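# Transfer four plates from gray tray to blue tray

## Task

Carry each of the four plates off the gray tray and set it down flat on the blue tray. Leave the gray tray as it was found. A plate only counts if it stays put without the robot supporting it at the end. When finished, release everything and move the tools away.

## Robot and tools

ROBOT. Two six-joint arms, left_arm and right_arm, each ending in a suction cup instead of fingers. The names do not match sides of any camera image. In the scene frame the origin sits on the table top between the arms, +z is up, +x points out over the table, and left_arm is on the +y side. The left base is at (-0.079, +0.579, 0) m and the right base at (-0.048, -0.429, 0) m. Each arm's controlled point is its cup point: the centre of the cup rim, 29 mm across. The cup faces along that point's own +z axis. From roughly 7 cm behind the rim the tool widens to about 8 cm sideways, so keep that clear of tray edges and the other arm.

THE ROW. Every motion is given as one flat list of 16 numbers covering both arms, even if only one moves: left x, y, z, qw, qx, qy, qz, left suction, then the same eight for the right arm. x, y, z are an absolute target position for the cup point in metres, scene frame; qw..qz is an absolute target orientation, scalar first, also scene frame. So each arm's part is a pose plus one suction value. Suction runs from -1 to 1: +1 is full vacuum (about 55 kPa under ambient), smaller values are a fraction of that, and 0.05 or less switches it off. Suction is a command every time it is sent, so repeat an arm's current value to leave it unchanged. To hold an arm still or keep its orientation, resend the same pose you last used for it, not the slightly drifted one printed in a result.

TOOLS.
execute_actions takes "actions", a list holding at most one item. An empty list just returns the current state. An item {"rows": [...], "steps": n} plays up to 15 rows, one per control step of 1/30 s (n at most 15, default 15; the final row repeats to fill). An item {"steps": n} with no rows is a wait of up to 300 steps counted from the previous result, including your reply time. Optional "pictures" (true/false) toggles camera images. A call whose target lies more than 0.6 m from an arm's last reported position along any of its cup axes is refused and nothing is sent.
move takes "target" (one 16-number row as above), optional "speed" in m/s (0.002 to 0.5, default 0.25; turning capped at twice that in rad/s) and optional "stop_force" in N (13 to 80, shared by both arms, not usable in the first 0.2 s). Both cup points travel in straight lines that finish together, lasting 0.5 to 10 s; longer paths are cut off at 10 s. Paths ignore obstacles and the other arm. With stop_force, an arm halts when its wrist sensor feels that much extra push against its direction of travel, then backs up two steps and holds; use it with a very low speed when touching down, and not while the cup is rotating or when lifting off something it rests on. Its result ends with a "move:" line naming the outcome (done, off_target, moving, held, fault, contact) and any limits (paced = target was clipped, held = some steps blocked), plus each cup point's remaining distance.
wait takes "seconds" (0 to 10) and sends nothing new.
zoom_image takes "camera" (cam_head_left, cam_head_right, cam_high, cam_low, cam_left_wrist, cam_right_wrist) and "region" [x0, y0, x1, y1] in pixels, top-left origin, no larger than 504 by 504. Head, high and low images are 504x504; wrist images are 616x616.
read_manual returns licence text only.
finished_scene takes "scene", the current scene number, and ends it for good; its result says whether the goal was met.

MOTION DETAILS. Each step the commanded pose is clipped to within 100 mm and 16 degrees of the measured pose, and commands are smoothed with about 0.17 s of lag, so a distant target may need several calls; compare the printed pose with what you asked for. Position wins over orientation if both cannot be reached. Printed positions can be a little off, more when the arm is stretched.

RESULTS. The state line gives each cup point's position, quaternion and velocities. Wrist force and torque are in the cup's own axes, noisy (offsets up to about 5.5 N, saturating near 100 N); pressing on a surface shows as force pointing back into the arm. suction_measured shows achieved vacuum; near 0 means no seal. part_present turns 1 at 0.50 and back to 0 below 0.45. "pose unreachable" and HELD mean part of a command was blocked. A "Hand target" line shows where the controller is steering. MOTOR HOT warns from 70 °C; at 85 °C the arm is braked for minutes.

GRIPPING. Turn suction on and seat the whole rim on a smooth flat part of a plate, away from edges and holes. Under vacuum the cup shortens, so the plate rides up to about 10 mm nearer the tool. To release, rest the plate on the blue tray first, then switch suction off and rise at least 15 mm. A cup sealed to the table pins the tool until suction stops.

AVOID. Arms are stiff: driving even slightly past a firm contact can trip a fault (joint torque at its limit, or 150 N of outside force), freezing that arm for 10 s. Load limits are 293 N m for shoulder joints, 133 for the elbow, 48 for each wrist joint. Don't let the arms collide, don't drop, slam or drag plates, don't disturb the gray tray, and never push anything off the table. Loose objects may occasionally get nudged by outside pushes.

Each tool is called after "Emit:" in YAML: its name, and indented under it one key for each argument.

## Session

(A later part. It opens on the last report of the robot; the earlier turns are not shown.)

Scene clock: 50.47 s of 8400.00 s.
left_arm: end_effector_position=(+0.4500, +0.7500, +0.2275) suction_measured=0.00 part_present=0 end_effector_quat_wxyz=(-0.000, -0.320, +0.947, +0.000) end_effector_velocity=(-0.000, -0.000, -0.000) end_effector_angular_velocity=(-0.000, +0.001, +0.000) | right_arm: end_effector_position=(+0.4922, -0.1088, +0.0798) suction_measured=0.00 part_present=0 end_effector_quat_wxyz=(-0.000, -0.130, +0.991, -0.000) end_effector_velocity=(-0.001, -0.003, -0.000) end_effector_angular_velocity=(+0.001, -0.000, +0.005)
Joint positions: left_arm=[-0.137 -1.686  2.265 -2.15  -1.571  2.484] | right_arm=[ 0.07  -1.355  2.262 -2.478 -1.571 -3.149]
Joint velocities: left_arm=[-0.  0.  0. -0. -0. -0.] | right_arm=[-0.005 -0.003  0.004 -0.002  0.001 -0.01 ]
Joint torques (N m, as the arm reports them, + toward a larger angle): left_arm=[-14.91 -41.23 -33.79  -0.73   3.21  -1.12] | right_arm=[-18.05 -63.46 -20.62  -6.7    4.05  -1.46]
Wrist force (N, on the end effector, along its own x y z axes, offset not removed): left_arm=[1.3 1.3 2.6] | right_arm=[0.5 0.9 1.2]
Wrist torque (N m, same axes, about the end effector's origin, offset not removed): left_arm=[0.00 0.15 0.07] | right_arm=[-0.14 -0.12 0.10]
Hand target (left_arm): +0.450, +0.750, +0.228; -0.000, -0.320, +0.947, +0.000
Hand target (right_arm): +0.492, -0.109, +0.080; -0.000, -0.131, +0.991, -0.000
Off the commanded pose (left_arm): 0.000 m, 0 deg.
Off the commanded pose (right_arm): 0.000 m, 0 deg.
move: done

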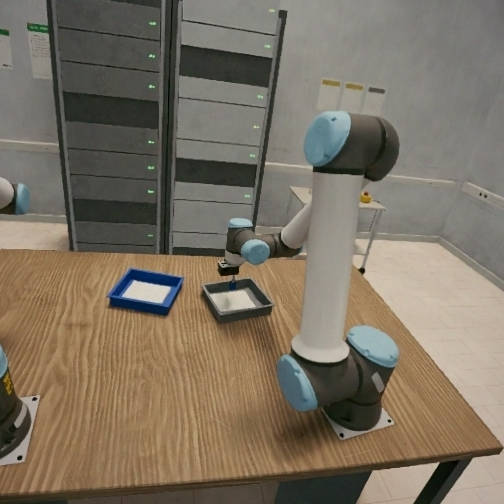

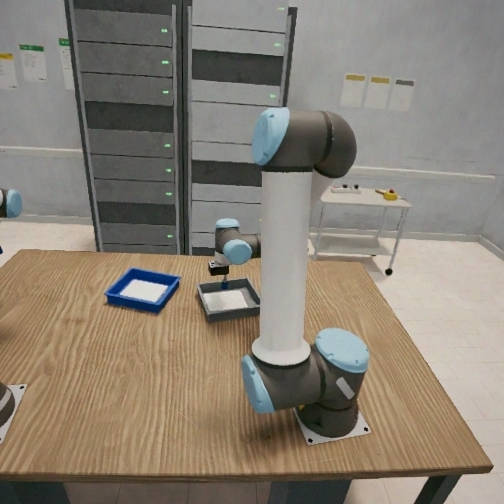

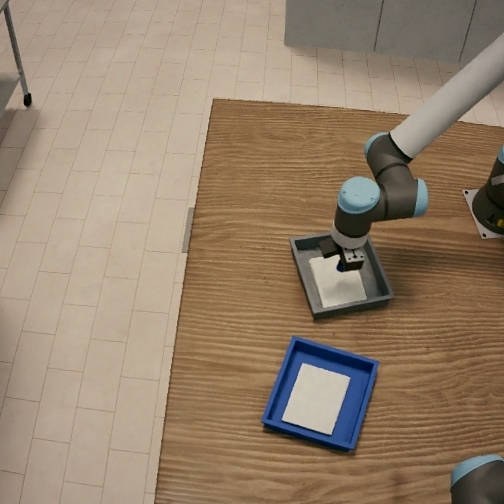

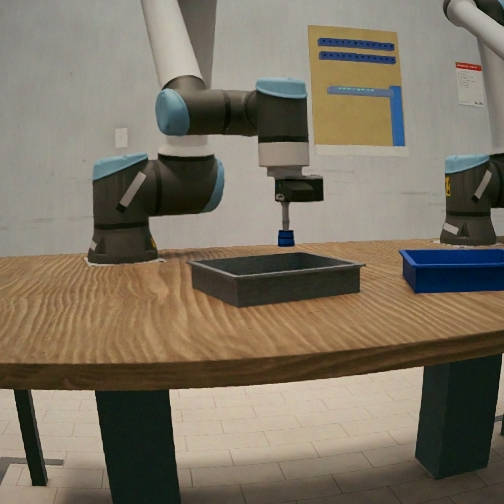

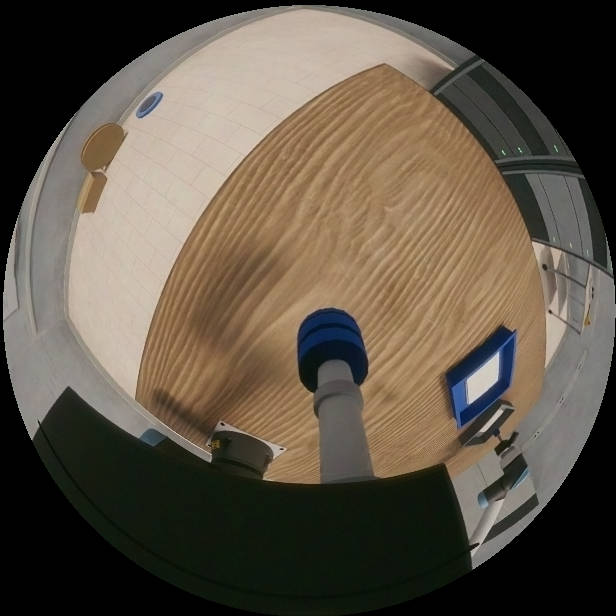

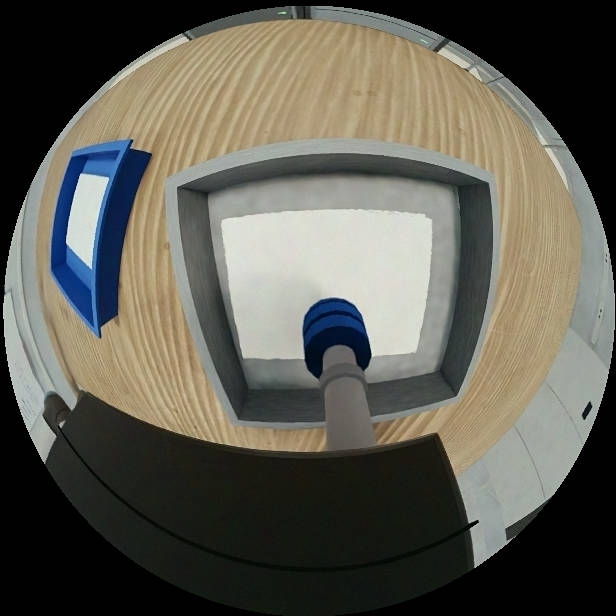

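No slots, just shadows.

Emit:
move:
  target: [0.45,0.75,0.2275,0,-0.320,0.947,0,0, 0.492,-0.109,0.0105,0,-0.1305,0.9914,0,1]
  speed: 0.1

Emit:
execute_actions:
  actions:
    - {"steps": 6}
  pictures: false

Emit:
move:
  target: [0.45,0.75,0.2275,0,-0.320,0.947,0,0, 0.493,-0.113,0.08,0,-0.1305,0.9914,0,1]
  speed: 0.15

Scene clock: 52.50 s of 8400.00 s.
left_arm: end_effector_position=(+0.4500, +0.7500, +0.2275) suction_measured=0.00 part_present=0 end_effector_quat_wxyz=(-0.000, -0.320, +0.947, +0.000) end_effector_velocity=(-0.000, +0.000, -0.000) end_effector_angular_velocity=(+0.001, -0.001, -0.000) | right_arm: end_effector_position=(+0.4921, -0.1091, +0.0108) suction_measured=0.56 part_present=1 end_effector_quat_wxyz=(-0.000, -0.130, +0.991, -0.000) end_effector_velocity=(+0.000, +0.001, -0.003) end_effector_angular_velocity=(+0.001, -0.000, +0.001)
Joint positions: left_arm=[-0.137 -1.686  2.265 -2.15  -1.571  2.484] | right_arm=[ 0.069 -1.232  2.292 -2.631 -1.571 -3.15 ]
Joint velocities: left_arm=[-0.    -0.     0.    -0.001  0.001  0.   ] | right_arm=[ 0.001  0.006 -0.    -0.006  0.001  0.001]
Joint torques (N m, as the arm reports them, + toward a larger angle): left_arm=[-14.76 -39.46 -34.82  -0.77   3.04  -1.4 ] | right_arm=[ 15.34 -38.99 -15.36  -6.94   4.2    2.51]
Wrist force (N, on the end effector, along its own x y z axes, offset not removed): left_arm=[2.8 0.0 4.5] | right_arm=[2.4 -1.4 0.9]
Wrist torque (N m, same axes, about the end effector's origin, offset not removed): left_arm=[-0.24 -0.14 0.15] | right_arm=[-0.40 -0.41 0.04]
Hand target (left_arm): +0.450, +0.750, +0.228; -0.000, -0.320, +0.947, +0.000
Hand target (right_arm): +0.492, -0.109, +0.010; -0.000, -0.131, +0.991, -0.000
Off the commanded pose (left_arm): 0.000 m, 0 deg.
Off the commanded pose (right_arm): 0.000 m, 0 deg.
move: done

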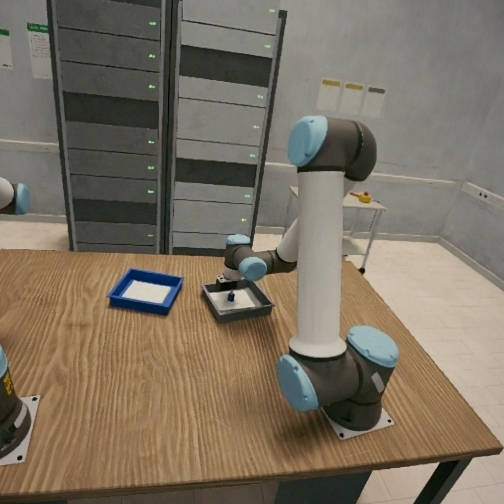

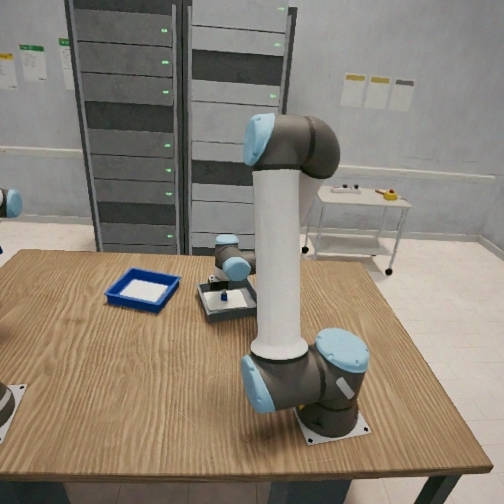

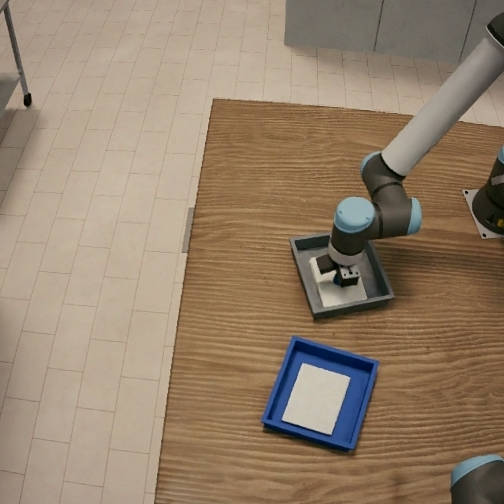

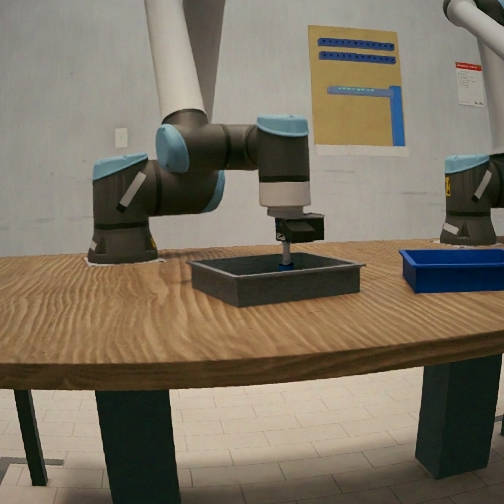

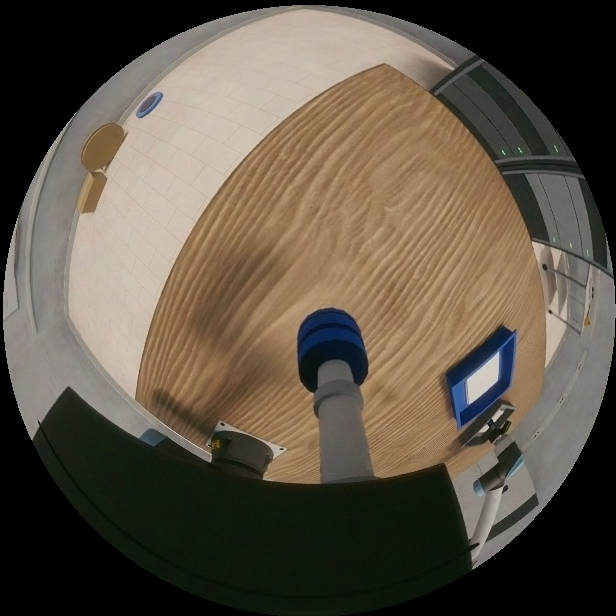

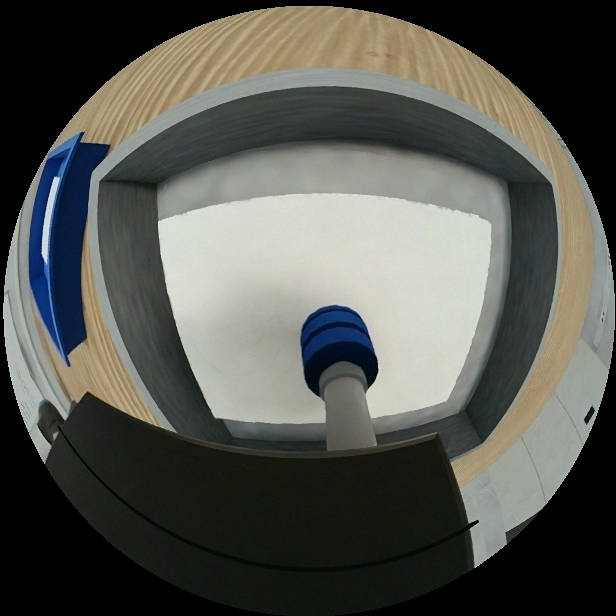

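Scene clock: 52.70 s of 8400.00 s.
left_arm: end_effector_position=(+0.4500, +0.7500, +0.2275) suction_measured=0.00 part_present=0 end_effector_quat_wxyz=(-0.000, -0.320, +0.947, +0.000) end_effector_velocity=(+0.000, -0.000, +0.000) end_effector_angular_velocity=(-0.001, -0.000, +0.001) | right_arm: end_effector_position=(+0.4921, -0.1090, +0.0105) suction_measured=0.84 part_present=1 end_effector_quat_wxyz=(-0.000, -0.130, +0.991, -0.000) end_effector_velocity=(+0.000, +0.000, -0.000) end_effector_angular_velocity=(-0.001, +0.000, +0.000)
Joint positions: left_arm=[-0.137 -1.686  2.265 -2.15  -1.571  2.484] | right_arm=[ 0.069 -1.231  2.292 -2.632 -1.571 -3.15 ]
Joint velocities: left_arm=[ 0.     0.    -0.001 -0.    -0.001 -0.001] | right_arm=[ 0.001  0.001 -0.    -0.    -0.001  0.   ]
Joint torques (N m, as the arm reports them, + toward a larger angle): left_arm=[-16.87 -42.8  -34.11  -1.74   3.1   -1.17] | right_arm=[ 14.99 -37.1  -15.33  -7.14   3.86   2.68]
Wrist force (N, on the end effector, along its own x y z axes, offset not removed): left_arm=[4.1 -0.9 1.2] | right_arm=[0.2 -0.8 0.8]
Wrist torque (N m, same axes, about the end effector's origin, offset not removed): left_arm=[-0.21 -0.28 0.11] | right_arm=[-0.50 -0.23 0.01]
Hand target (left_arm): +0.450, +0.750, +0.228; -0.000, -0.320, +0.947, +0.000
Hand target (right_arm): +0.492, -0.109, +0.010; -0.000, -0.131, +0.991, -0.000
Off the commanded pose (left_arm): 0.000 m, 0 deg.
Off the commanded pose (right_arm): 0.000 m, 0 deg.
Steps of this call (steps 1 to 6: nothing new was sent). Readings (end_effector_position | what the end effector reports):
1: left_arm (+0.4500, +0.7500, +0.2275) | right_arm (+0.4921, -0.1091, +0.0107) | left_arm suction_measured=0.00 part_present=0 | right_arm suction_measured=0.62 part_present=1
2: left_arm (+0.4500, +0.7500, +0.2275) | right_arm (+0.4921, -0.1091, +0.0107) | left_arm suction_measured=0.00 part_present=0 | right_arm suction_measured=0.68 part_present=1
4: left_arm (+0.4500, +0.7500, +0.2275) | right_arm (+0.4921, -0.1090, +0.0106) | left_arm suction_measured=0.00 part_present=0 | right_arm suction_measured=0.76 part_present=1
6: the state above

Scene clock: 53.77 s of 8400.00 s.
left_arm: end_effector_position=(+0.4500, +0.7500, +0.2275) suction_measured=0.00 part_present=0 end_effector_quat_wxyz=(-0.000, -0.320, +0.947, +0.000) end_effector_velocity=(+0.000, +0.000, +0.001) end_effector_angular_velocity=(+0.000, -0.001, +0.000) | right_arm: end_effector_position=(+0.4929, -0.1130, +0.0797) suction_measured=1.00 part_present=1 end_effector_quat_wxyz=(+0.000, -0.131, +0.991, +0.000) end_effector_velocity=(-0.000, -0.000, +0.002) end_effector_angular_velocity=(-0.000, +0.000, -0.001)
Joint positions: left_arm=[-0.137 -1.686  2.265 -2.15  -1.571  2.484] | right_arm=[ 0.063 -1.357  2.265 -2.479 -1.571 -3.157]
Joint velocities: left_arm=[-0.    -0.001  0.    -0.     0.    -0.   ] | right_arm=[-0.    -0.004 -0.001  0.006 -0.     0.001]
Joint torques (N m, as the arm reports them, + toward a larger angle): left_arm=[-12.79 -39.89 -33.91  -1.3    3.52  -1.5 ] | right_arm=[-18.69 -62.37 -38.68   0.05   2.94  -1.57]
Wrist force (N, on the end effector, along its own x y z axes, offset not removed): left_arm=[1.8 0.2 3.4] | right_arm=[1.0 -1.6 3.2]
Wrist torque (N m, same axes, about the end effector's origin, offset not removed): left_arm=[-0.12 -0.02 0.09] | right_arm=[-0.47 -0.32 0.00]
Hand target (left_arm): +0.450, +0.750, +0.228; -0.000, -0.320, +0.947, +0.000
Hand target (right_arm): +0.493, -0.113, +0.080; +0.000, -0.131, +0.991, -0.000
Off the commanded pose (left_arm): 0.000 m, 0 deg.
Off the commanded pose (right_arm): 0.000 m, 0 deg.
move: done

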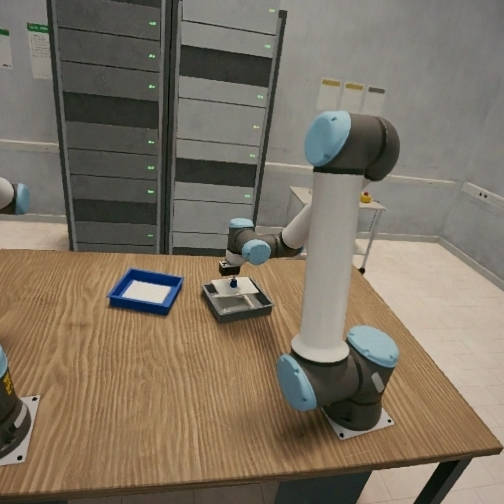

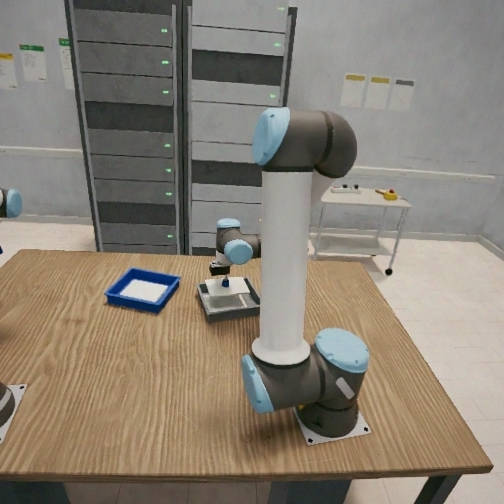

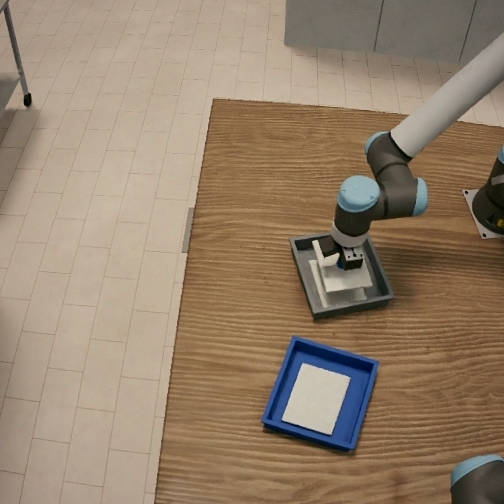

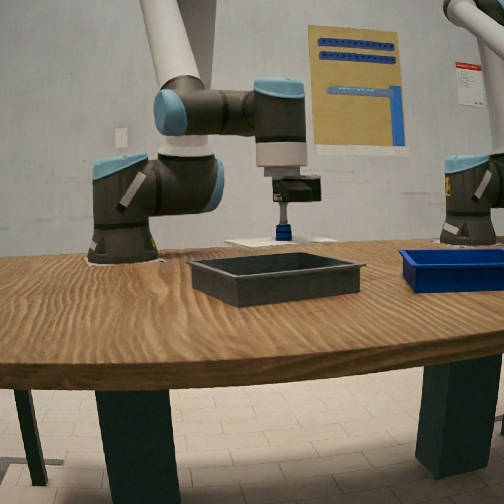

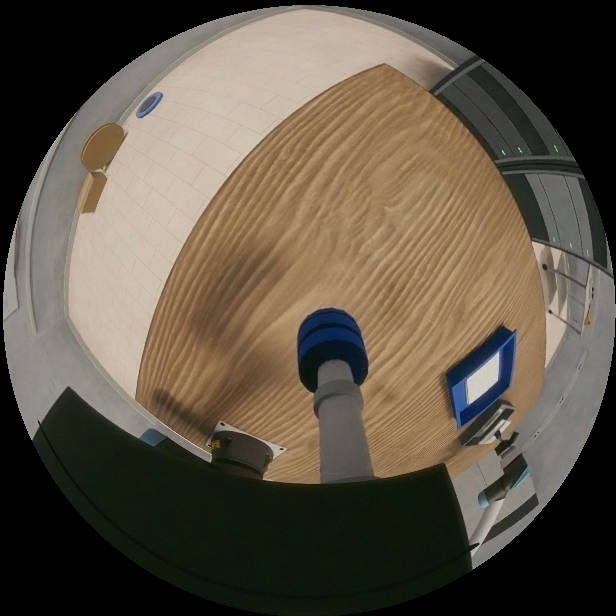

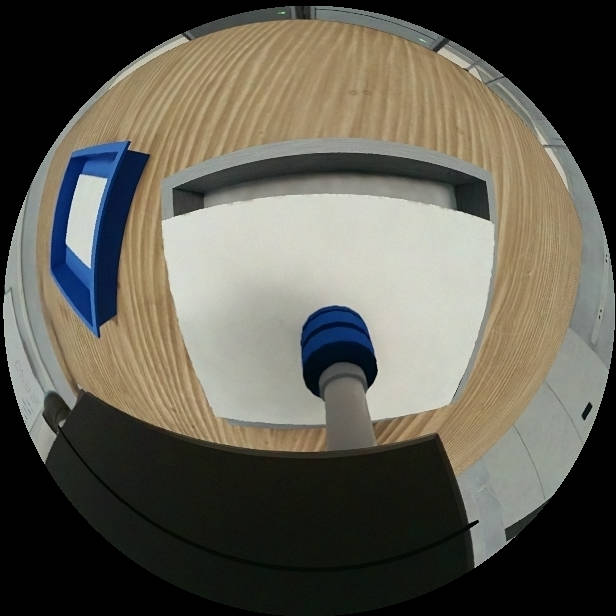

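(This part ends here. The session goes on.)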